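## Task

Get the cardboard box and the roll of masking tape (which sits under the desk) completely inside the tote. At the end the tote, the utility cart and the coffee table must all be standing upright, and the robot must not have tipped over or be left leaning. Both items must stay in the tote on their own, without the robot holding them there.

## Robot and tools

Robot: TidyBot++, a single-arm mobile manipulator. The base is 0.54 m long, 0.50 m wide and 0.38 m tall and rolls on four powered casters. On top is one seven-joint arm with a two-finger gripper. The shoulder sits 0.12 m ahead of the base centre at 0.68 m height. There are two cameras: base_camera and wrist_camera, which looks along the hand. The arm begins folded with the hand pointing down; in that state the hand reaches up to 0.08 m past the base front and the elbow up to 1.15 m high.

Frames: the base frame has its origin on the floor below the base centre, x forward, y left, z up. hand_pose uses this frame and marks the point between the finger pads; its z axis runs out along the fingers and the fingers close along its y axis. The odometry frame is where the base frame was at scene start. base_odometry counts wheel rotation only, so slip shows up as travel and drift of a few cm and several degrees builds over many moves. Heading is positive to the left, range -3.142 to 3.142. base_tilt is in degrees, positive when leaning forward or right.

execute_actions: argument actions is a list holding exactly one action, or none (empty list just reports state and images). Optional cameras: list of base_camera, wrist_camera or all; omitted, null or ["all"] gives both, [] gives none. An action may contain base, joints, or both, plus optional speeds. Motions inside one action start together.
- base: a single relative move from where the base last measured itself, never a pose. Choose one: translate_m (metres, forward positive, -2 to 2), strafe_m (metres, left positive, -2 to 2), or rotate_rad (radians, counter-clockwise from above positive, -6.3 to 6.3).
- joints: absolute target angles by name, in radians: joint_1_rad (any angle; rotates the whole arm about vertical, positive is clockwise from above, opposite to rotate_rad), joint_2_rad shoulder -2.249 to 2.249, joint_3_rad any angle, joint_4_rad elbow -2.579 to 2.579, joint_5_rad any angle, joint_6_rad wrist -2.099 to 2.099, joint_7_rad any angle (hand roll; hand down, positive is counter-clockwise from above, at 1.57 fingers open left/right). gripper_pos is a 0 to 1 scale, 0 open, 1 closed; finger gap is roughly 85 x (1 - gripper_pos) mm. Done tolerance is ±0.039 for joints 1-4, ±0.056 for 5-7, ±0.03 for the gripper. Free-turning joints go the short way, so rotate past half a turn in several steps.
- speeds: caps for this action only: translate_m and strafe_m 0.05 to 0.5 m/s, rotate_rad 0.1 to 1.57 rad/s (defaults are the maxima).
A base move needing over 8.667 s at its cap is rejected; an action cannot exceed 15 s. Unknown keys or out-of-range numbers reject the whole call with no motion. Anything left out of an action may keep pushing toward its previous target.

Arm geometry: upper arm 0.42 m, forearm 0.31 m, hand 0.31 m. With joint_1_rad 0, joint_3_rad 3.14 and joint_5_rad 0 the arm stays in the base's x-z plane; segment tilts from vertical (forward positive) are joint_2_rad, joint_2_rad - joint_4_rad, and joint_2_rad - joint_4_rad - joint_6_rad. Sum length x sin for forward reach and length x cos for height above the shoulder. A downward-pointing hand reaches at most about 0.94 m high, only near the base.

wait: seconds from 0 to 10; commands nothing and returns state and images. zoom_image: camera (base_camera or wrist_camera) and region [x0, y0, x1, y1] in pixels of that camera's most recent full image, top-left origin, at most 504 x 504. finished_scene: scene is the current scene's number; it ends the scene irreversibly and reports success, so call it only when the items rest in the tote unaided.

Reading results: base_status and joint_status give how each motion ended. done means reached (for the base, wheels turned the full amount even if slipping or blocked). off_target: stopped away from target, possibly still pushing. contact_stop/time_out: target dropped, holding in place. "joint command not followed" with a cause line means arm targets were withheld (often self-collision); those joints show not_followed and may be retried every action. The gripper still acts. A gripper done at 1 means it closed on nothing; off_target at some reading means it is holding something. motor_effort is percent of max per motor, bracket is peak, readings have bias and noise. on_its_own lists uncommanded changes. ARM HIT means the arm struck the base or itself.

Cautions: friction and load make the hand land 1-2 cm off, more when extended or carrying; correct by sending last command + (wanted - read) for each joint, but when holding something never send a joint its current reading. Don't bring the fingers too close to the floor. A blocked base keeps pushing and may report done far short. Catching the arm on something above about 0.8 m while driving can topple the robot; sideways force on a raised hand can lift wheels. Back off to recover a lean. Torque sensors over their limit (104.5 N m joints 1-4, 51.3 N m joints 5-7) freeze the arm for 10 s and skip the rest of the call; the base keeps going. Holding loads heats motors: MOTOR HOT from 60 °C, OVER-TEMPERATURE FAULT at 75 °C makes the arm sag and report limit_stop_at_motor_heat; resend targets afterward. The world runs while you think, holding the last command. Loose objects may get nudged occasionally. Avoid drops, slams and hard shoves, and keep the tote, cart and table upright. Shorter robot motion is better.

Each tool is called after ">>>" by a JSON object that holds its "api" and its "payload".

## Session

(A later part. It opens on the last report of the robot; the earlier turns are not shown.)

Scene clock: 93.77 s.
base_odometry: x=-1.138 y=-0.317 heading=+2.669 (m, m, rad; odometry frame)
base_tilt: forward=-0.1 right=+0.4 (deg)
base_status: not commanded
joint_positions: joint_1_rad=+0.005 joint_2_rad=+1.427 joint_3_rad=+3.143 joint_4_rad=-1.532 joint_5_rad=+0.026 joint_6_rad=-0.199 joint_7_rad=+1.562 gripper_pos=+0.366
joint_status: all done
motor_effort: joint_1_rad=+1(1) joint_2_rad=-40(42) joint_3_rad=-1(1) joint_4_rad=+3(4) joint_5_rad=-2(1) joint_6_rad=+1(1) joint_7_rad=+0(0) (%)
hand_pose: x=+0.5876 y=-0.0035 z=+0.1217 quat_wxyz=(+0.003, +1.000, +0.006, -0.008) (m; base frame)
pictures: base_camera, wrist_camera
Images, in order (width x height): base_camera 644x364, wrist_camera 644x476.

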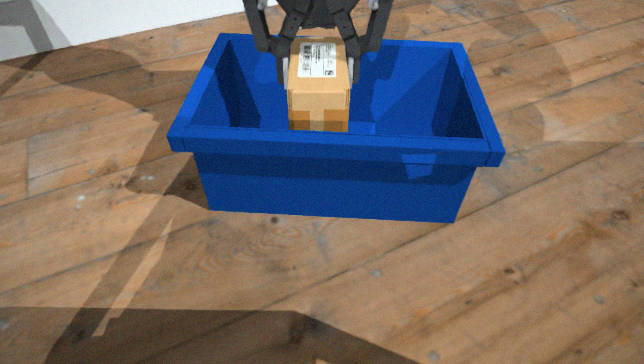

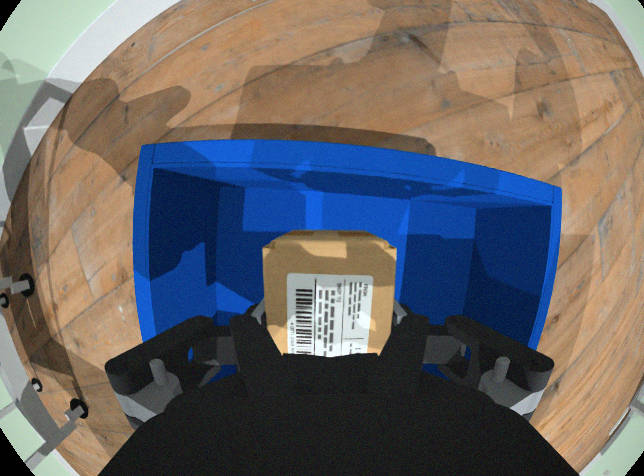

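>>> {"api": "execute_actions", "payload": {"actions": [{"base":{"translate_m":0.018}}], "cameras": []}}

>>> {"api": "execute_actions", "payload": {"actions": [{"joints":{"joint_2_rad":1.51,"joint_4_rad":-1.43,"joint_6_rad":-0.19}}]}}

Scene clock: 96.97 s.
base_odometry: x=-1.154 y=-0.309 heading=+2.669 (m, m, rad; odometry frame)
base_tilt: forward=-0.1 right=+0.5 (deg)
base_status: done
joint_positions: joint_1_rad=+0.005 joint_2_rad=+1.427 joint_3_rad=+3.143 joint_4_rad=-1.523 joint_5_rad=+0.026 joint_6_rad=-0.199 joint_7_rad=+1.562 gripper_pos=+0.366
joint_status: not commanded
motor_effort: joint_1_rad=+1(3) joint_2_rad=-40(42) joint_3_rad=-1(3) joint_4_rad=+3(5) joint_5_rad=-1(2) joint_6_rad=+1(1) joint_7_rad=+0(1) (%)
hand_pose: x=+0.5928 y=-0.0035 z=+0.1221 quat_wxyz=(+0.003, +1.000, +0.006, -0.004) (m; base frame)
pictures: none
No camera images: the call's "cameras" was empty. Leave "cameras" out to get every camera's image.

Scene clock: 97.90 s.
base_odometry: x=-1.154 y=-0.309 heading=+2.669 (m, m, rad; odometry frame)
base_tilt: forward=+0.1 right=+0.4 (deg)
base_status: not commanded
joint_positions: joint_1_rad=+0.005 joint_2_rad=+1.513 joint_3_rad=+3.143 joint_4_rad=-1.441 joint_5_rad=+0.026 joint_6_rad=-0.199 joint_7_rad=+1.562 gripper_pos=+0.366
joint_status: all done
motor_effort: joint_1_rad=+1(1) joint_2_rad=-40(44) joint_3_rad=-1(1) joint_4_rad=+2(4) joint_5_rad=-2(1) joint_6_rad=+1(2) joint_7_rad=+0(1) (%)
hand_pose: x=+0.5939 y=-0.0035 z=+0.0858 quat_wxyz=(+0.003, +1.000, +0.006, -0.006) (m; base frame)
pictures: base_camera, wrist_camera
Images, in order (width x height): base_camera 644x364, wrist_camera 644x476.

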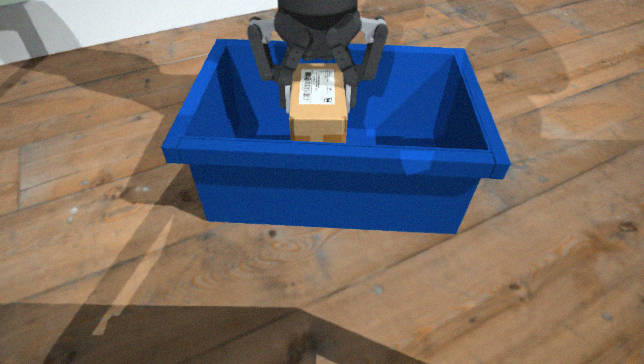

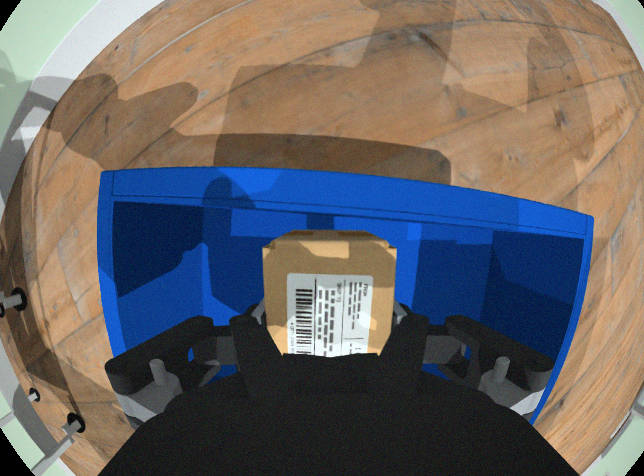

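>>> {"api": "execute_actions", "payload": {"actions": [{"joints":{"gripper_pos":0.2}}]}}

>>> {"api": "execute_actions", "payload": {"actions": [{"joints":{"joint_2_rad":1.0,"joint_4_rad":-1.75,"joint_6_rad":-0.39}}]}}

Scene clock: 100.87 s.
base_odometry: x=-1.154 y=-0.309 heading=+2.669 (m, m, rad; odometry frame)
base_tilt: forward=+0.1 right=+0.4 (deg)
base_status: not commanded
joint_positions: joint_1_rad=+0.005 joint_2_rad=+1.513 joint_3_rad=+3.143 joint_4_rad=-1.441 joint_5_rad=+0.026 joint_6_rad=-0.199 joint_7_rad=+1.562 gripper_pos=+0.200
joint_status: all done
motor_effort: joint_1_rad=+1(1) joint_2_rad=-39(41) joint_3_rad=-1(1) joint_4_rad=+3(3) joint_5_rad=-2(1) joint_6_rad=+1(1) joint_7_rad=+0(1) (%)
hand_pose: x=+0.5939 y=-0.0035 z=+0.0858 quat_wxyz=(+0.003, +1.000, +0.006, -0.006) (m; base frame)
pictures: base_camera, wrist_camera
Images, in order (width x height): base_camera 644x364, wrist_camera 644x476.

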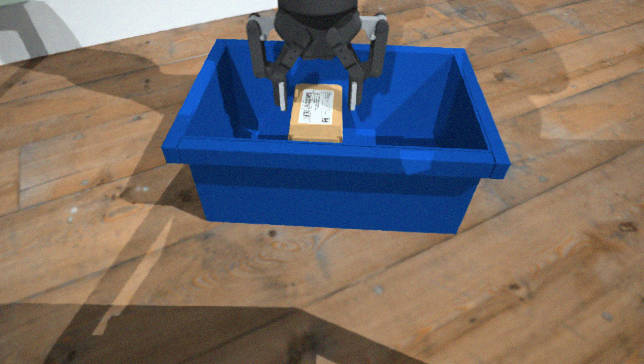

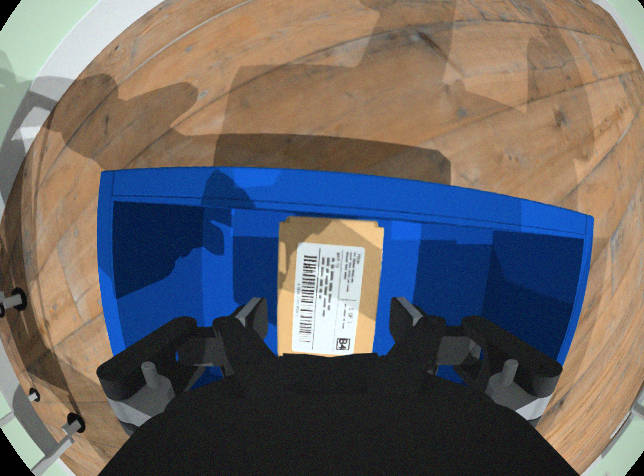

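Scene clock: 102.60 s.
base_odometry: x=-1.154 y=-0.309 heading=+2.669 (m, m, rad; odometry frame)
base_tilt: forward=+0.0 right=+0.5 (deg)
base_status: not commanded
joint_positions: joint_1_rad=+0.005 joint_2_rad=+1.009 joint_3_rad=+3.143 joint_4_rad=-1.737 joint_5_rad=+0.026 joint_6_rad=-0.369 joint_7_rad=+1.562 gripper_pos=+0.200
joint_status: all done
motor_effort: joint_1_rad=+1(1) joint_2_rad=-37(42) joint_3_rad=-1(1) joint_4_rad=+7(7) joint_5_rad=-2(2) joint_6_rad=+1(1) joint_7_rad=+1(0) (%)
hand_pose: x=+0.6046 y=-0.0048 z=+0.3047 quat_wxyz=(+0.006, +1.000, +0.005, +0.013) (m; base frame)
pictures: base_camera, wrist_camera
Images, in order (width x height): base_camera 644x364, wrist_camera 644x476.

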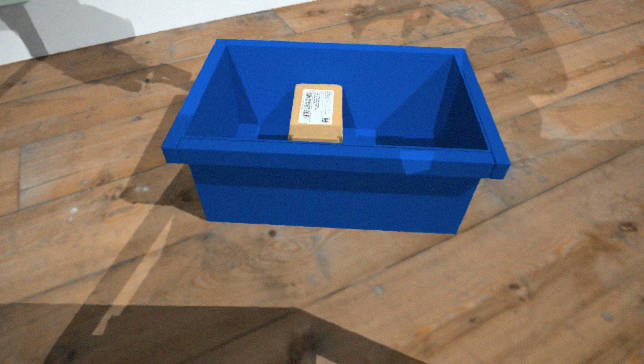

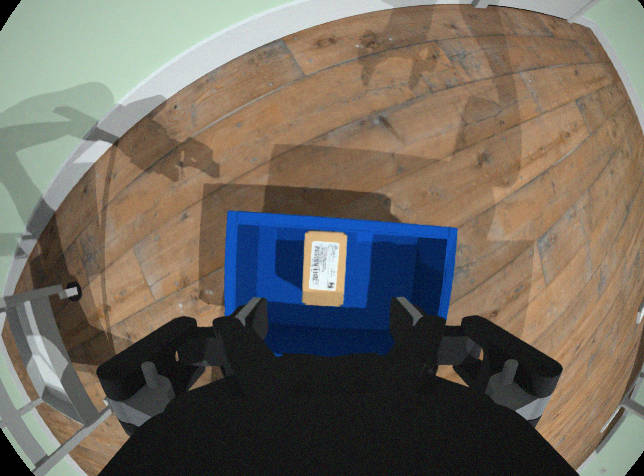

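>>> {"api": "execute_actions", "payload": {"actions": [{"base":{"translate_m":-0.25},"joints":{"gripper_pos":0}}], "cameras": []}}

>>> {"api": "execute_actions", "payload": {"actions": [{"base":{"rotate_rad":-1.95}}]}}

>>> {"api": "execute_actions", "payload": {"actions": [{"base":{"translate_m":1.05}}], "cameras": []}}

>>> {"api": "execute_actions", "payload": {"actions": [{"base":{"rotate_rad":0.85},"joints":{"joint_2_rad":1.0,"joint_4_rad":-1.75,"joint_6_rad":0.3}}]}}

Scene clock: 109.13 s.
base_odometry: x=-0.931 y=-0.423 heading=+2.670 (m, m, rad; odometry frame)
base_tilt: forward=+0.0 right=+0.4 (deg)
base_status: done
joint_positions: joint_1_rad=+0.005 joint_2_rad=+1.009 joint_3_rad=+3.143 joint_4_rad=-1.746 joint_5_rad=+0.026 joint_6_rad=-0.372 joint_7_rad=+1.562 gripper_pos=+0.000
joint_status: all done
motor_effort: joint_1_rad=+1(3) joint_2_rad=-36(40) joint_3_rad=-1(2) joint_4_rad=+6(8) joint_5_rad=-2(2) joint_6_rad=+1(2) joint_7_rad=-1(0) (%)
hand_pose: x=+0.5982 y=-0.0048 z=+0.3036 quat_wxyz=(+0.006, +1.000, +0.005, +0.007) (m; base frame)
pictures: none
No camera images: the call's "cameras" was empty. Leave "cameras" out to get every camera's image.

Scene clock: 111.73 s.
base_odometry: x=-0.931 y=-0.423 heading=+0.720 (m, m, rad; odometry frame)
base_tilt: forward=+0.0 right=+0.5 (deg)
base_status: done
joint_positions: joint_1_rad=+0.003 joint_2_rad=+1.009 joint_3_rad=+3.142 joint_4_rad=-1.745 joint_5_rad=+0.026 joint_6_rad=-0.372 joint_7_rad=+1.562 gripper_pos=+0.000
joint_status: not commanded
motor_effort: joint_1_rad=+0(3) joint_2_rad=-37(36) joint_3_rad=-1(4) joint_4_rad=+6(7) joint_5_rad=-2(1) joint_6_rad=+1(1) joint_7_rad=+0(1) (%)
hand_pose: x=+0.5990 y=-0.0031 z=+0.3038 quat_wxyz=(+0.005, +1.000, +0.006, +0.008) (m; base frame)
pictures: base_camera, wrist_camera
Images, in order (width x height): base_camera 644x364, wrist_camera 644x476.

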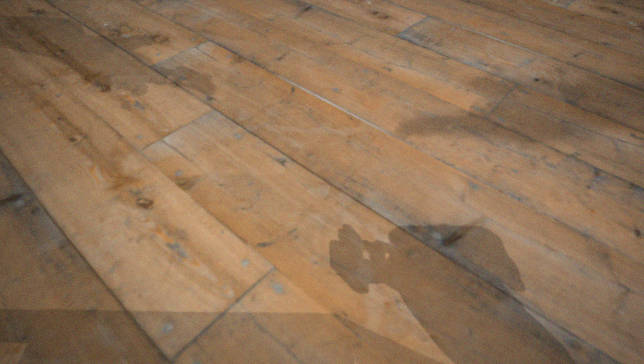

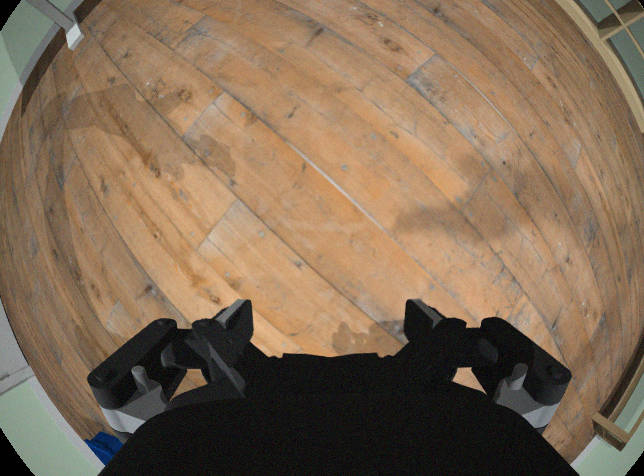

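Scene clock: 115.20 s.
base_odometry: x=-0.141 y=+0.269 heading=+0.719 (m, m, rad; odometry frame)
base_tilt: forward=+0.0 right=+0.5 (deg)
base_status: done
joint_positions: joint_1_rad=+0.003 joint_2_rad=+1.008 joint_3_rad=+3.142 joint_4_rad=-1.746 joint_5_rad=+0.026 joint_6_rad=-0.373 joint_7_rad=+1.562 gripper_pos=+0.000
joint_status: not commanded
motor_effort: joint_1_rad=+1(2) joint_2_rad=-37(39) joint_3_rad=-1(1) joint_4_rad=+6(8) joint_5_rad=-2(1) joint_6_rad=+1(2) joint_7_rad=+1(0) (%)
hand_pose: x=+0.5981 y=-0.0031 z=+0.3038 quat_wxyz=(+0.005, +1.000, +0.006, +0.007) (m; base frame)
pictures: none
No camera images: the call's "cameras" was empty. Leave "cameras" out to get every camera's image.

Scene clock: 117.23 s.
base_odometry: x=-0.141 y=+0.269 heading=+1.569 (m, m, rad; odometry frame)
base_tilt: forward=+0.0 right=+0.5 (deg)
base_status: done
joint_positions: joint_1_rad=-0.012 joint_2_rad=+1.005 joint_3_rad=+3.135 joint_4_rad=-1.742 joint_5_rad=+0.026 joint_6_rad=+0.305 joint_7_rad=+1.562 gripper_pos=+0.000
joint_status: all done
motor_effort: joint_1_rad=+1(6) joint_2_rad=-40(40) joint_3_rad=-1(3) joint_4_rad=+10(10) joint_5_rad=-2(2) joint_6_rad=+7(6) joint_7_rad=+0(0) (%)
hand_pose: x=+0.7949 y=+0.0160 z=+0.3788 quat_wxyz=(-0.006, +0.939, +0.015, +0.342) (m; base frame)
pictures: base_camera, wrist_camera
Images, in order (width x height): base_camera 644x364, wrist_camera 644x476.

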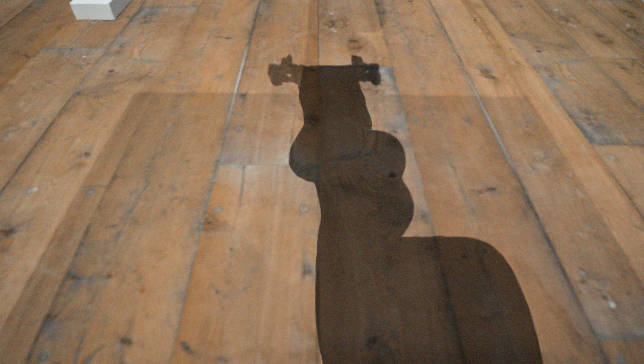

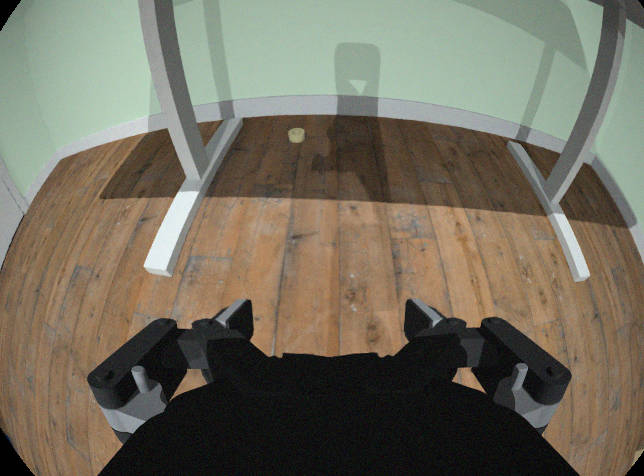

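>>> {"api": "execute_actions", "payload": {"actions": [{"base":{"translate_m":0.3},"joints":{"joint_2_rad":1.466,"joint_4_rad":-1.125,"joint_6_rad":-0.55,"joint_7_rad":1.57}}], "cameras": []}}

>>> {"api": "execute_actions", "payload": {"actions": [{"base":{"translate_m":0.35},"speeds":{"translate_m":0.3}}]}}

Scene clock: 122.30 s.
base_odometry: x=-0.140 y=+0.569 heading=+1.569 (m, m, rad; odometry frame)
base_tilt: forward=+0.0 right=+0.5 (deg)
base_status: done
joint_positions: joint_1_rad=-0.012 joint_2_rad=+1.453 joint_3_rad=+3.135 joint_4_rad=-1.136 joint_5_rad=+0.026 joint_6_rad=-0.528 joint_7_rad=+1.562 gripper_pos=+0.000
joint_status: all done
motor_effort: joint_1_rad=+1(1) joint_2_rad=-45(44) joint_3_rad=-1(2) joint_4_rad=+9(12) joint_5_rad=-2(1) joint_6_rad=+1(8) joint_7_rad=+0(1) (%)
hand_pose: x=+0.7090 y=+0.0084 z=+0.1523 quat_wxyz=(+0.003, +1.000, +0.013, +0.012) (m; base frame)
pictures: none
No camera images: the call's "cameras" was empty. Leave "cameras" out to get every camera's image.

Scene clock: 124.43 s.
base_odometry: x=-0.140 y=+0.919 heading=+1.570 (m, m, rad; odometry frame)
base_tilt: forward=+0.0 right=+0.4 (deg)
base_status: done
joint_positions: joint_1_rad=-0.012 joint_2_rad=+1.454 joint_3_rad=+3.135 joint_4_rad=-1.132 joint_5_rad=+0.026 joint_6_rad=-0.532 joint_7_rad=+1.562 gripper_pos=+0.000
joint_status: not commanded
motor_effort: joint_1_rad=+1(4) joint_2_rad=-44(45) joint_3_rad=+0(2) joint_4_rad=+9(11) joint_5_rad=-2(1) joint_6_rad=+1(2) joint_7_rad=+0(1) (%)
hand_pose: x=+0.7102 y=+0.0082 z=+0.1526 quat_wxyz=(+0.003, +1.000, +0.013, +0.012) (m; base frame)
pictures: base_camera, wrist_camera
Images, in order (width x height): base_camera 644x364, wrist_camera 644x476.

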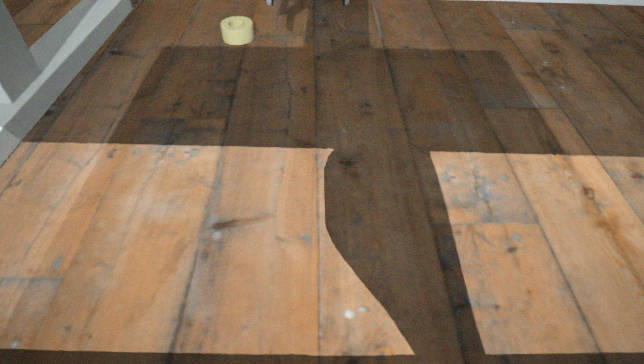

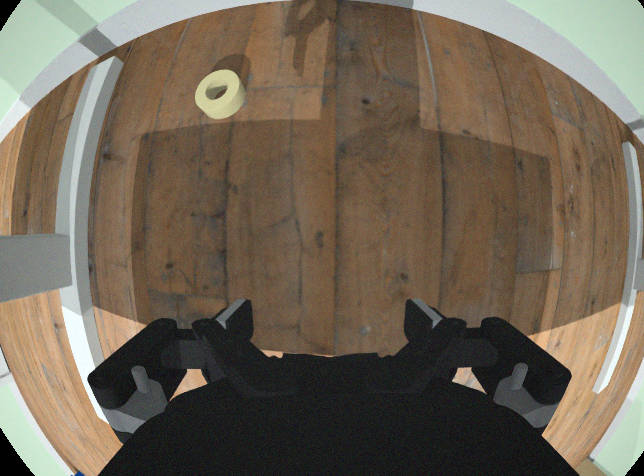

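>>> {"api": "execute_actions", "payload": {"actions": [{"base":{"translate_m":0.19},"joints":{"joint_1_rad":-0.21,"joint_2_rad":1.6,"joint_4_rad":-1.05,"joint_6_rad":-0.50},"speeds":{"translate_m":0.15}}]}}

Scene clock: 130.37 s.
base_odometry: x=-0.141 y=+1.109 heading=+1.571 (m, m, rad; odometry frame)
base_tilt: forward=+0.0 right=+0.4 (deg)
base_status: done
joint_positions: joint_1_rad=-0.212 joint_2_rad=+1.596 joint_3_rad=+3.137 joint_4_rad=-1.058 joint_5_rad=+0.026 joint_6_rad=-0.519 joint_7_rad=+1.562 gripper_pos=+0.000
joint_status: all done
motor_effort: joint_1_rad=+1(4) joint_2_rad=-44(47) joint_3_rad=-1(2) joint_4_rad=+8(11) joint_5_rad=-2(1) joint_6_rad=+0(1) joint_7_rad=+0(0) (%)
hand_pose: x=+0.6644 y=+0.1175 z=+0.0824 quat_wxyz=(+0.006, +0.993, +0.113, -0.015) (m; base frame)
pictures: base_camera, wrist_camera
Images, in order (width x height): base_camera 644x364, wrist_camera 644x476.

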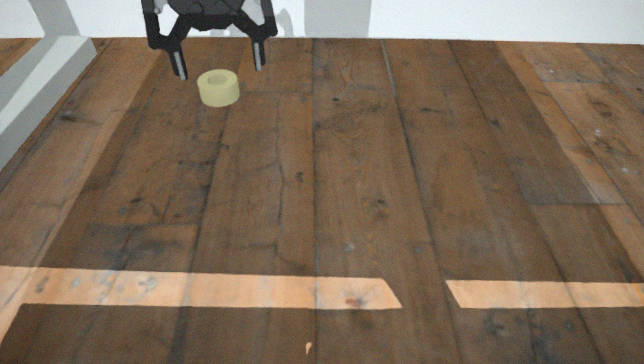

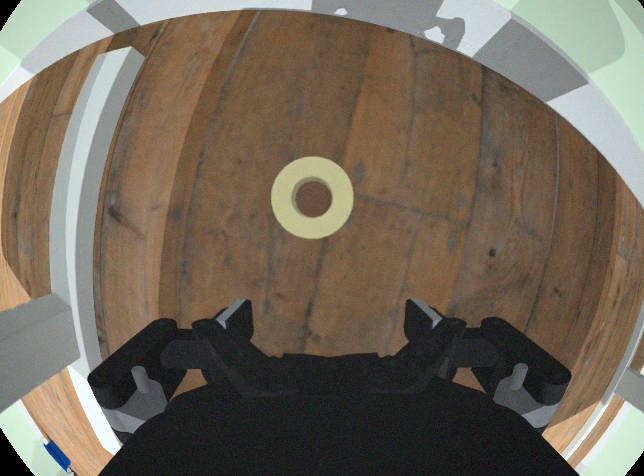

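>>> {"api": "execute_actions", "payload": {"actions": [{"base":{"translate_m":0.06},"joints":{"joint_1_rad":-0.25,"joint_2_rad":1.67,"joint_4_rad":-0.98,"joint_6_rad":-0.48},"speeds":{"translate_m":0.1}}]}}

Scene clock: 135.40 s.
base_odometry: x=-0.141 y=+1.169 heading=+1.572 (m, m, rad; odometry frame)
base_tilt: forward=-0.1 right=+0.4 (deg)
base_status: done
joint_positions: joint_1_rad=-0.232 joint_2_rad=+1.660 joint_3_rad=+3.137 joint_4_rad=-0.985 joint_5_rad=+0.026 joint_6_rad=-0.499 joint_7_rad=+1.562 gripper_pos=+0.000
joint_status: all done
motor_effort: joint_1_rad=+1(4) joint_2_rad=-43(45) joint_3_rad=-1(2) joint_4_rad=+8(9) joint_5_rad=-1(1) joint_6_rad=+1(1) joint_7_rad=+0(0) (%)
hand_pose: x=+0.6718 y=+0.1310 z=+0.0566 quat_wxyz=(+0.004, +0.992, +0.123, -0.001) (m; base frame)
pictures: base_camera, wrist_camera
Images, in order (width x height): base_camera 644x364, wrist_camera 644x476.

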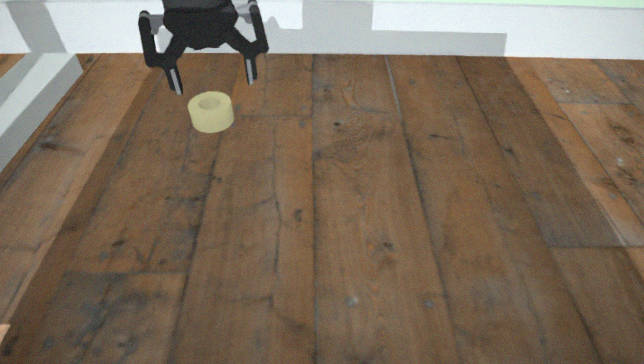

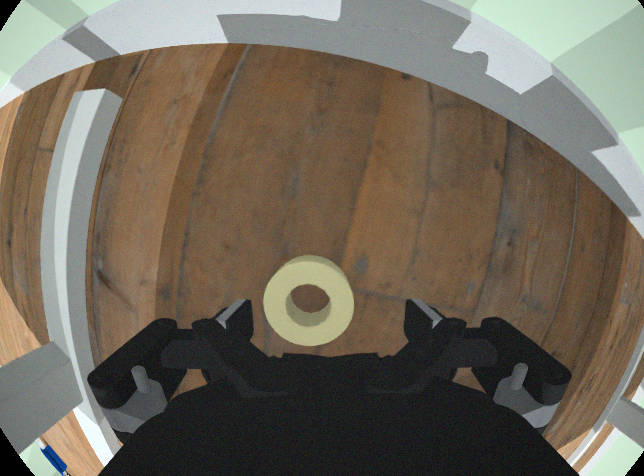

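>>> {"api": "execute_actions", "payload": {"actions": [{"base":{"strafe_m":0.014}}]}}

>>> {"api": "execute_actions", "payload": {"actions": [{"joints":{"joint_2_rad":1.73,"joint_4_rad":-0.935,"joint_6_rad":-0.46}}]}}

Scene clock: 139.03 s.
base_odometry: x=-0.155 y=+1.170 heading=+1.572 (m, m, rad; odometry frame)
base_tilt: forward=+0.0 right=+0.5 (deg)
base_status: done
joint_positions: joint_1_rad=-0.241 joint_2_rad=+1.660 joint_3_rad=+3.137 joint_4_rad=-0.985 joint_5_rad=+0.026 joint_6_rad=-0.499 joint_7_rad=+1.562 gripper_pos=+0.000
joint_status: not commanded
motor_effort: joint_1_rad=+1(3) joint_2_rad=-44(45) joint_3_rad=+0(2) joint_4_rad=+8(8) joint_5_rad=-2(1) joint_6_rad=+1(1) joint_7_rad=+0(1) (%)
hand_pose: x=+0.6707 y=+0.1354 z=+0.0566 quat_wxyz=(+0.004, +0.992, +0.127, -0.001) (m; base frame)
pictures: base_camera, wrist_camera
Images, in order (width x height): base_camera 644x364, wrist_camera 644x476.

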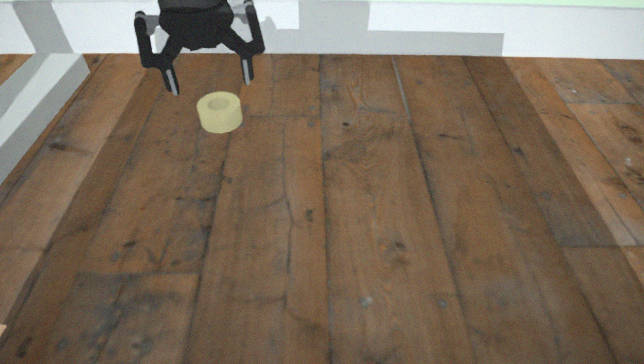

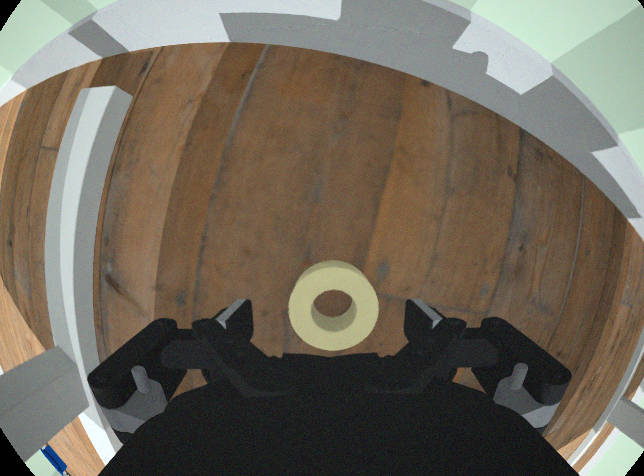

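Scene clock: 139.93 s.
base_odometry: x=-0.155 y=+1.170 heading=+1.572 (m, m, rad; odometry frame)
base_tilt: forward=-0.1 right=+0.4 (deg)
base_status: not commanded
joint_positions: joint_1_rad=-0.241 joint_2_rad=+1.723 joint_3_rad=+3.137 joint_4_rad=-0.943 joint_5_rad=+0.026 joint_6_rad=-0.480 joint_7_rad=+1.562 gripper_pos=+0.000
joint_status: all done
motor_effort: joint_1_rad=+1(1) joint_2_rad=-43(46) joint_3_rad=-1(1) joint_4_rad=+8(9) joint_5_rad=-2(2) joint_6_rad=+1(2) joint_7_rad=+0(0) (%)
hand_pose: x=+0.6611 y=+0.1332 z=+0.0273 quat_wxyz=(+0.004, +0.992, +0.127, -0.002) (m; base frame)
pictures: base_camera, wrist_camera
Images, in order (width x height): base_camera 644x364, wrist_camera 644x476.

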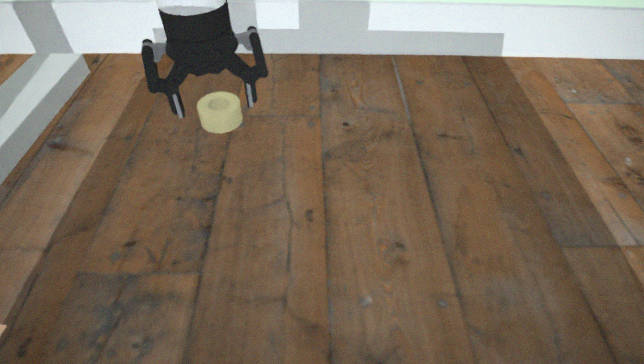

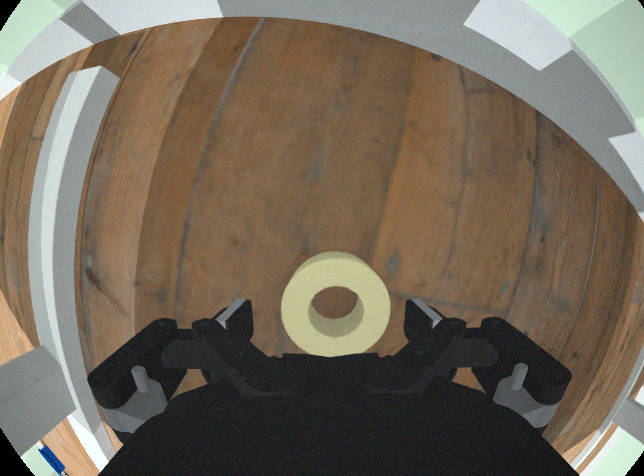

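>>> {"api": "execute_actions", "payload": {"actions": [{"base":{"translate_m":0.007},"joints":{"gripper_pos":0.3}}], "cameras": ["wrist_camera"]}}

>>> {"api": "execute_actions", "payload": {"actions": [{"joints":{"gripper_pos":1}}]}}

>>> {"api": "execute_actions", "payload": {"actions": [{"joints":{"joint_2_rad":1.55,"joint_4_rad":-1.12,"joint_6_rad":-0.48}}]}}

Scene clock: 143.37 s.
base_odometry: x=-0.155 y=+1.177 heading=+1.572 (m, m, rad; odometry frame)
base_tilt: forward=+0.0 right=+0.4 (deg)
base_status: done
joint_positions: joint_1_rad=-0.241 joint_2_rad=+1.723 joint_3_rad=+3.137 joint_4_rad=-0.942 joint_5_rad=+0.026 joint_6_rad=-0.480 joint_7_rad=+1.562 gripper_pos=+0.300
joint_status: all done
motor_effort: joint_1_rad=+1(3) joint_2_rad=-43(45) joint_3_rad=-1(3) joint_4_rad=+8(9) joint_5_rad=-1(2) joint_6_rad=+1(2) joint_7_rad=+0(0) (%)
hand_pose: x=+0.6621 y=+0.1334 z=+0.0274 quat_wxyz=(+0.004, +0.992, +0.127, -0.001) (m; base frame)
pictures: wrist_camera
Images, in order (width x height): wrist_camera 644x476.

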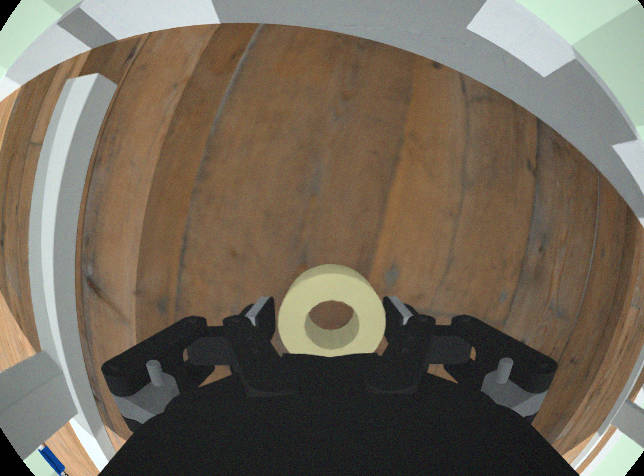

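Scene clock: 144.30 s.
base_odometry: x=-0.155 y=+1.176 heading=+1.572 (m, m, rad; odometry frame)
base_tilt: forward=-0.1 right=+0.4 (deg)
base_status: not commanded
joint_positions: joint_1_rad=-0.241 joint_2_rad=+1.721 joint_3_rad=+3.137 joint_4_rad=-0.940 joint_5_rad=+0.026 joint_6_rad=-0.479 joint_7_rad=+1.562 gripper_pos=+0.411
joint_status: gripper_pos off_target (ended at +0.411, target +1.000)
motor_effort: joint_1_rad=+1(2) joint_2_rad=-42(44) joint_3_rad=-1(1) joint_4_rad=+8(11) joint_5_rad=-2(1) joint_6_rad=+1(6) joint_7_rad=+0(1) (%)
hand_pose: x=+0.6646 y=+0.1340 z=+0.0290 quat_wxyz=(+0.004, +0.992, +0.127, +0.001) (m; base frame)
pictures: base_camera, wrist_camera
Images, in order (width x height): base_camera 644x364, wrist_camera 644x476.

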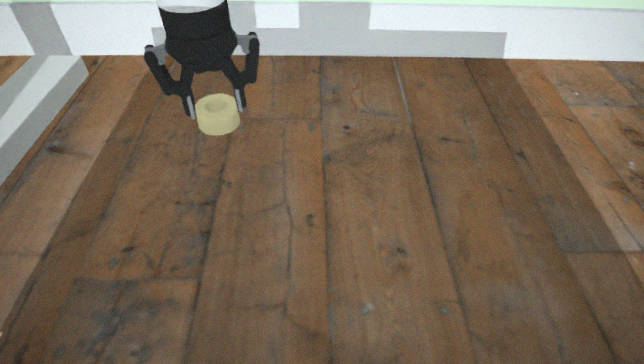

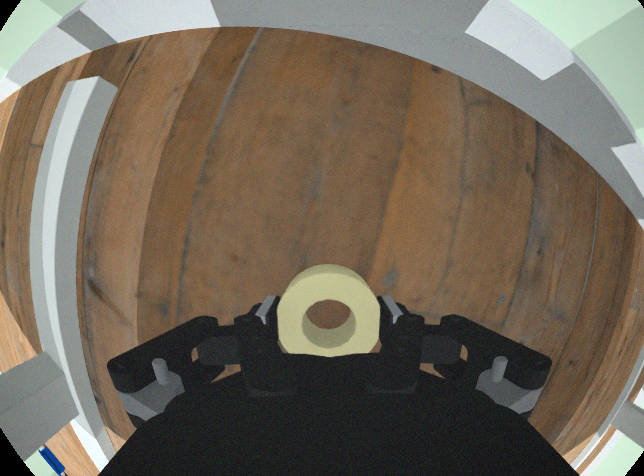

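Scene clock: 145.77 s.
base_odometry: x=-0.155 y=+1.176 heading=+1.572 (m, m, rad; odometry frame)
base_tilt: forward=+0.0 right=+0.4 (deg)
base_status: not commanded
joint_positions: joint_1_rad=-0.241 joint_2_rad=+1.551 joint_3_rad=+3.137 joint_4_rad=-1.108 joint_5_rad=+0.026 joint_6_rad=-0.479 joint_7_rad=+1.562 gripper_pos=+0.411
joint_status: all done
motor_effort: joint_1_rad=+1(1) joint_2_rad=-44(47) joint_3_rad=+0(1) joint_4_rad=+8(9) joint_5_rad=-2(2) joint_6_rad=+1(1) joint_7_rad=+0(0) (%)
hand_pose: x=+0.6697 y=+0.1354 z=+0.1001 quat_wxyz=(+0.004, +0.992, +0.127, +0.002) (m; base frame)
pictures: base_camera, wrist_camera
Images, in order (width x height): base_camera 644x364, wrist_camera 644x476.

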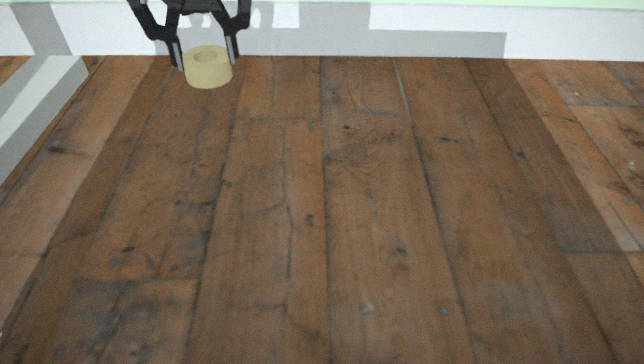

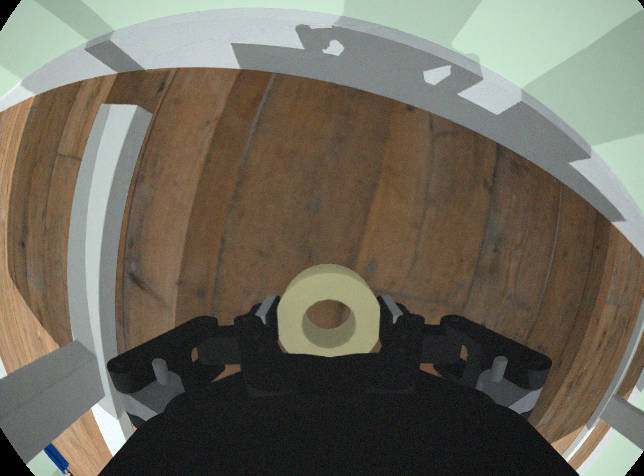

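>>> {"api": "execute_actions", "payload": {"actions": [{"base":{"translate_m":-0.9},"speeds":{"translate_m":0.4}}]}}

>>> {"api": "execute_actions", "payload": {"actions": [{"base":{"rotate_rad":1.1},"joints":{"joint_1_rad":0,"joint_2_rad":1.0,"joint_4_rad":-1.75,"joint_6_rad":-0.39},"speeds":{"rotate_rad":0.8}}], "cameras": ["wrist_camera"]}}

>>> {"api": "execute_actions", "payload": {"actions": [{"base":{"strafe_m":0.91},"speeds":{"strafe_m":0.4}}]}}

>>> {"api": "execute_actions", "payload": {"actions": [{"base":{"translate_m":0.4},"speeds":{"translate_m":0.4}}]}}

Scene clock: 157.17 s.
base_odometry: x=-0.154 y=+0.276 heading=+1.572 (m, m, rad; odometry frame)
base_tilt: forward=+0.0 right=+0.5 (deg)
base_status: done
joint_positions: joint_1_rad=-0.241 joint_2_rad=+1.551 joint_3_rad=+3.137 joint_4_rad=-1.114 joint_5_rad=+0.026 joint_6_rad=-0.479 joint_7_rad=+1.562 gripper_pos=+0.411
joint_status: not commanded
motor_effort: joint_1_rad=+1(5) joint_2_rad=-44(45) joint_3_rad=-1(2) joint_4_rad=+8(9) joint_5_rad=-2(1) joint_6_rad=+1(2) joint_7_rad=+1(0) (%)
hand_pose: x=+0.6667 y=+0.1347 z=+0.0994 quat_wxyz=(+0.004, +0.992, +0.127, -0.001) (m; base frame)
pictures: base_camera, wrist_camera
Images, in order (width x height): base_camera 644x364, wrist_camera 644x476.

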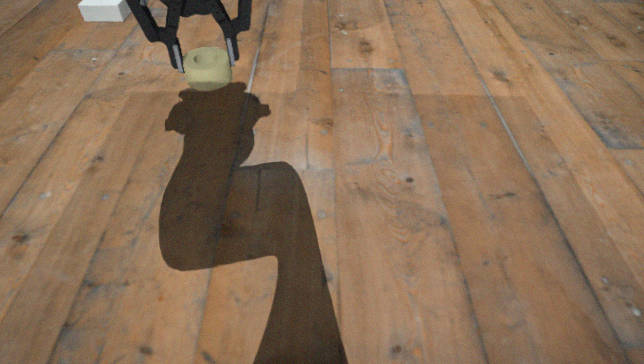

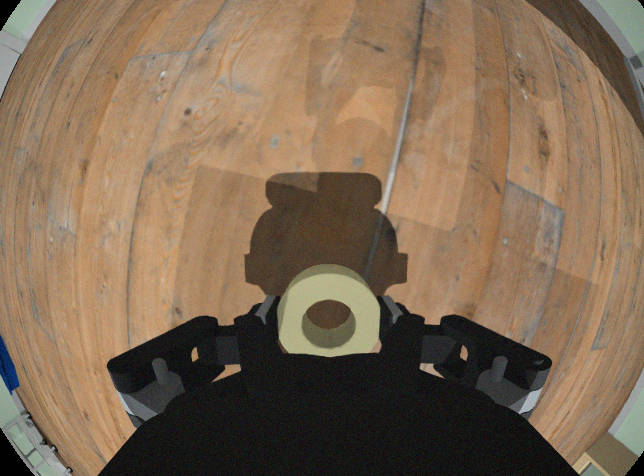

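Scene clock: 159.60 s.
base_odometry: x=-0.154 y=+0.276 heading=+2.672 (m, m, rad; odometry frame)
base_tilt: forward=-0.1 right=+0.4 (deg)
base_status: done
joint_positions: joint_1_rad=-0.016 joint_2_rad=+1.015 joint_3_rad=+3.134 joint_4_rad=-1.735 joint_5_rad=+0.026 joint_6_rad=-0.413 joint_7_rad=+1.562 gripper_pos=+0.411
joint_status: all done
motor_effort: joint_1_rad=+1(4) joint_2_rad=-37(45) joint_3_rad=-1(3) joint_4_rad=+6(8) joint_5_rad=-2(2) joint_6_rad=+1(0) joint_7_rad=+1(1) (%)
hand_pose: x=+0.5896 y=+0.0099 z=+0.3022 quat_wxyz=(+0.002, +1.000, +0.018, -0.010) (m; base frame)
pictures: wrist_camera
Images, in order (width x height): wrist_camera 644x476.

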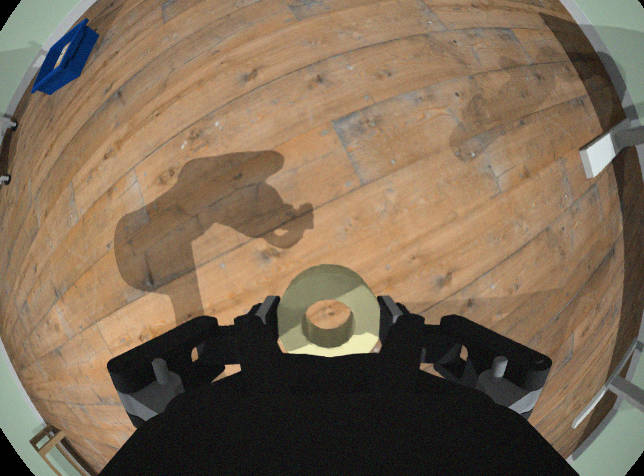

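Scene clock: 163.03 s.
base_odometry: x=-0.565 y=-0.536 heading=+2.673 (m, m, rad; odometry frame)
base_tilt: forward=-0.1 right=+0.5 (deg)
base_status: done
joint_positions: joint_1_rad=-0.008 joint_2_rad=+1.015 joint_3_rad=+3.138 joint_4_rad=-1.736 joint_5_rad=+0.026 joint_6_rad=-0.412 joint_7_rad=+1.562 gripper_pos=+0.411
joint_status: not commanded
motor_effort: joint_1_rad=+1(2) joint_2_rad=-37(38) joint_3_rad=-1(3) joint_4_rad=+6(7) joint_5_rad=-2(1) joint_6_rad=+0(1) joint_7_rad=+0(0) (%)
hand_pose: x=+0.5897 y=+0.0037 z=+0.3022 quat_wxyz=(+0.004, +1.000, +0.012, -0.010) (m; base frame)
pictures: base_camera, wrist_camera
Images, in order (width x height): base_camera 644x364, wrist_camera 644x476.

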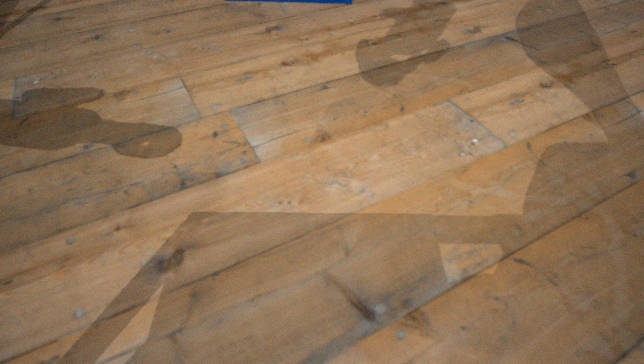

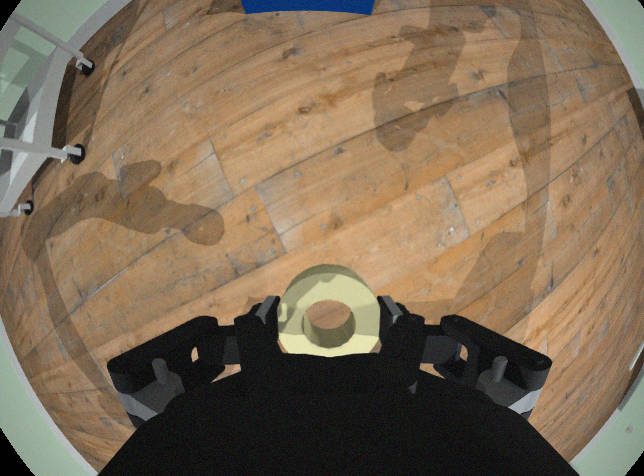

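Scene clock: 165.20 s.
base_odometry: x=-0.922 y=-0.355 heading=+2.673 (m, m, rad; odometry frame)
base_tilt: forward=+0.0 right=+0.4 (deg)
base_status: done
joint_positions: joint_1_rad=-0.008 joint_2_rad=+1.014 joint_3_rad=+3.138 joint_4_rad=-1.743 joint_5_rad=+0.026 joint_6_rad=-0.408 joint_7_rad=+1.562 gripper_pos=+0.411
joint_status: not commanded
motor_effort: joint_1_rad=+1(1) joint_2_rad=-37(38) joint_3_rad=-1(2) joint_4_rad=+6(8) joint_5_rad=-2(2) joint_6_rad=+1(0) joint_7_rad=+0(1) (%)
hand_pose: x=+0.5867 y=+0.0037 z=+0.3014 quat_wxyz=(+0.004, +1.000, +0.012, -0.012) (m; base frame)
pictures: base_camera, wrist_camera
Images, in order (width x height): base_camera 644x364, wrist_camera 644x476.

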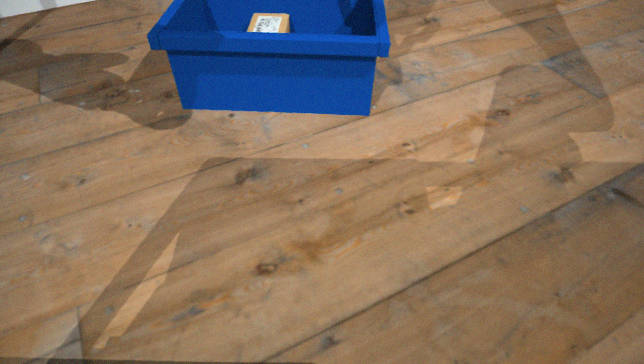

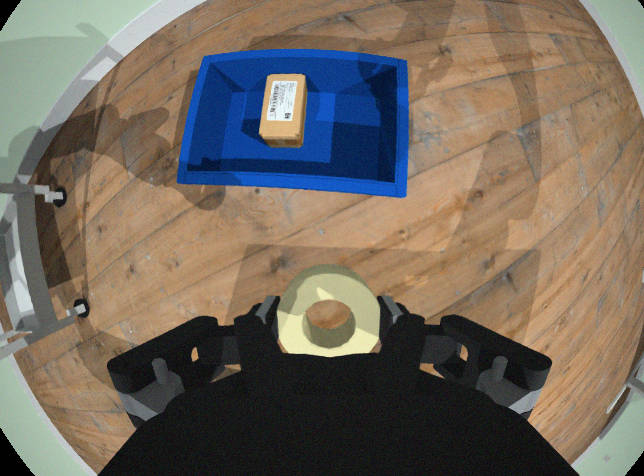

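>>> {"api": "execute_actions", "payload": {"actions": [{"base":{"translate_m":0.225},"joints":{"joint_7_rad":-0.05},"speeds":{"translate_m":0.25}}]}}

>>> {"api": "execute_actions", "payload": {"actions": [{"joints":{"joint_2_rad":1.28,"joint_4_rad":-1.62,"joint_6_rad":-0.21}}]}}

Scene clock: 173.07 s.
base_odometry: x=-1.123 y=-0.254 heading=+2.673 (m, m, rad; odometry frame)
base_tilt: forward=+0.0 right=+0.4 (deg)
base_status: done
joint_positions: joint_1_rad=-0.008 joint_2_rad=+1.014 joint_3_rad=+3.138 joint_4_rad=-1.746 joint_5_rad=+0.026 joint_6_rad=-0.407 joint_7_rad=-0.042 gripper_pos=+0.411
joint_status: all done
motor_effort: joint_1_rad=+1(3) joint_2_rad=-37(38) joint_3_rad=-1(1) joint_4_rad=+6(8) joint_5_rad=-2(2) joint_6_rad=+1(1) joint_7_rad=+0(0) (%)
hand_pose: x=+0.5855 y=+0.0037 z=+0.3012 quat_wxyz=(+0.012, +0.704, -0.710, -0.006) (m; base frame)
pictures: base_camera, wrist_camera
Images, in order (width x height): base_camera 644x364, wrist_camera 644x476.

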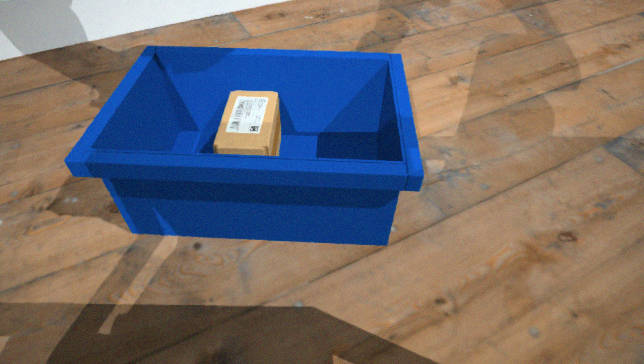

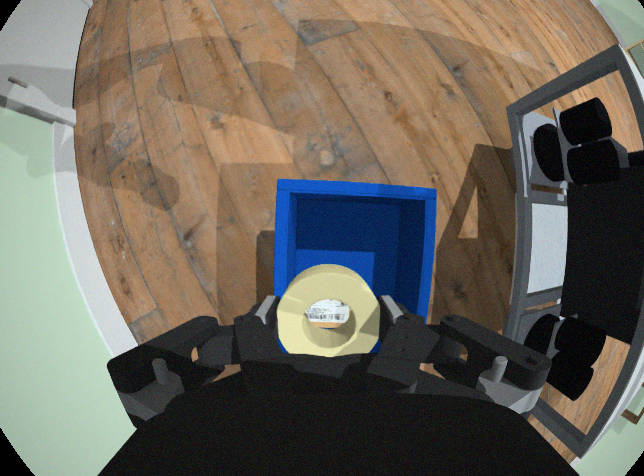

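Scene clock: 174.67 s.
base_odometry: x=-1.123 y=-0.254 heading=+2.673 (m, m, rad; odometry frame)
base_tilt: forward=+0.0 right=+0.4 (deg)
base_status: not commanded
joint_positions: joint_1_rad=-0.008 joint_2_rad=+1.283 joint_3_rad=+3.138 joint_4_rad=-1.635 joint_5_rad=+0.026 joint_6_rad=-0.233 joint_7_rad=-0.042 gripper_pos=+0.411
joint_status: all done
motor_effort: joint_1_rad=+1(0) joint_2_rad=-38(42) joint_3_rad=-1(1) joint_4_rad=+3(6) joint_5_rad=-2(2) joint_6_rad=+1(0) joint_7_rad=+0(0) (%)
hand_pose: x=+0.5895 y=+0.0052 z=+0.1837 quat_wxyz=(+0.004, +0.704, -0.710, -0.002) (m; base frame)
pictures: base_camera, wrist_camera
Images, in order (width x height): base_camera 644x364, wrist_camera 644x476.

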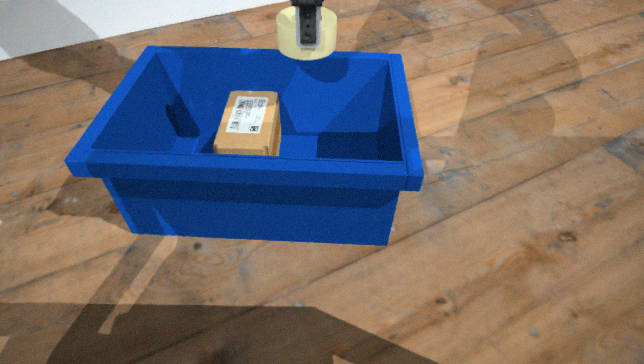

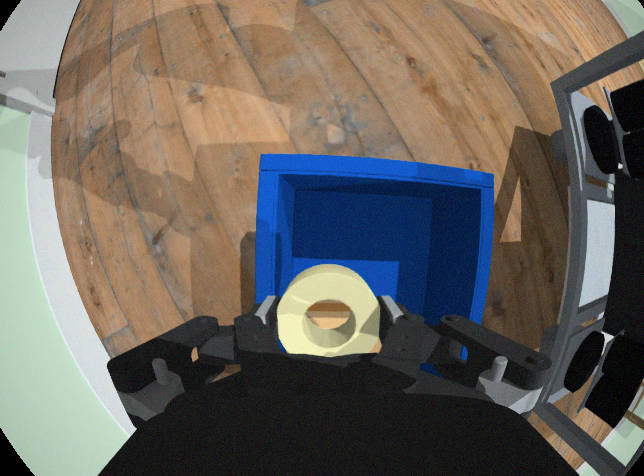

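>>> {"api": "execute_actions", "payload": {"actions": [{"base":{"translate_m":-0.04}}], "cameras": []}}

>>> {"api": "execute_actions", "payload": {"actions": [{"base":{"strafe_m":-0.022}}]}}

Scene clock: 179.10 s.
base_odometry: x=-1.087 y=-0.272 heading=+2.673 (m, m, rad; odometry frame)
base_tilt: forward=+0.0 right=+0.4 (deg)
base_status: done
joint_positions: joint_1_rad=-0.008 joint_2_rad=+1.283 joint_3_rad=+3.138 joint_4_rad=-1.627 joint_5_rad=+0.026 joint_6_rad=-0.229 joint_7_rad=-0.042 gripper_pos=+0.411
joint_status: not commanded
motor_effort: joint_1_rad=+1(3) joint_2_rad=-38(40) joint_3_rad=-1(1) joint_4_rad=+4(6) joint_5_rad=-2(2) joint_6_rad=+0(2) joint_7_rad=+0(1) (%)
hand_pose: x=+0.5953 y=+0.0053 z=+0.1842 quat_wxyz=(+0.000, +0.704, -0.710, +0.002) (m; base frame)
pictures: none
No camera images: the call's "cameras" was empty. Leave "cameras" out to get every camera's image.

Scene clock: 179.93 s.
base_odometry: x=-1.077 y=-0.252 heading=+2.674 (m, m, rad; odometry frame)
base_tilt: forward=-0.1 right=+0.4 (deg)
base_status: done
joint_positions: joint_1_rad=-0.002 joint_2_rad=+1.283 joint_3_rad=+3.141 joint_4_rad=-1.627 joint_5_rad=+0.026 joint_6_rad=-0.229 joint_7_rad=-0.042 gripper_pos=+0.411
joint_status: not commanded
motor_effort: joint_1_rad=+1(4) joint_2_rad=-38(39) joint_3_rad=+0(2) joint_4_rad=+4(4) joint_5_rad=-1(1) joint_6_rad=+1(1) joint_7_rad=+1(0) (%)
hand_pose: x=+0.5953 y=+0.0012 z=+0.1842 quat_wxyz=(+0.001, +0.702, -0.712, +0.003) (m; base frame)
pictures: base_camera, wrist_camera
Images, in order (width x height): base_camera 644x364, wrist_camera 644x476.

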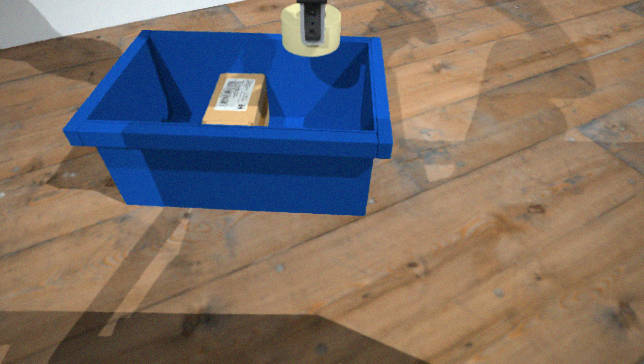

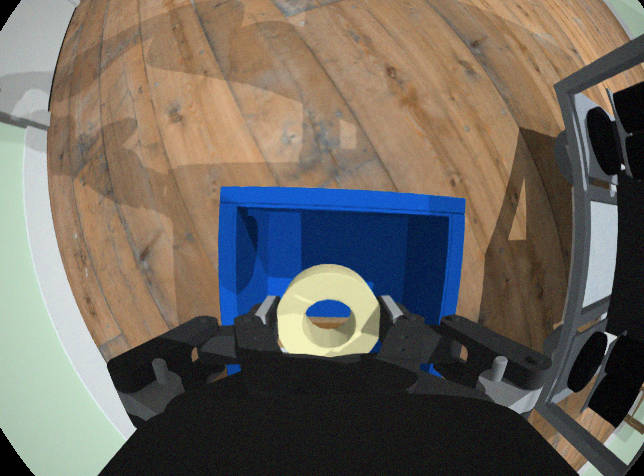

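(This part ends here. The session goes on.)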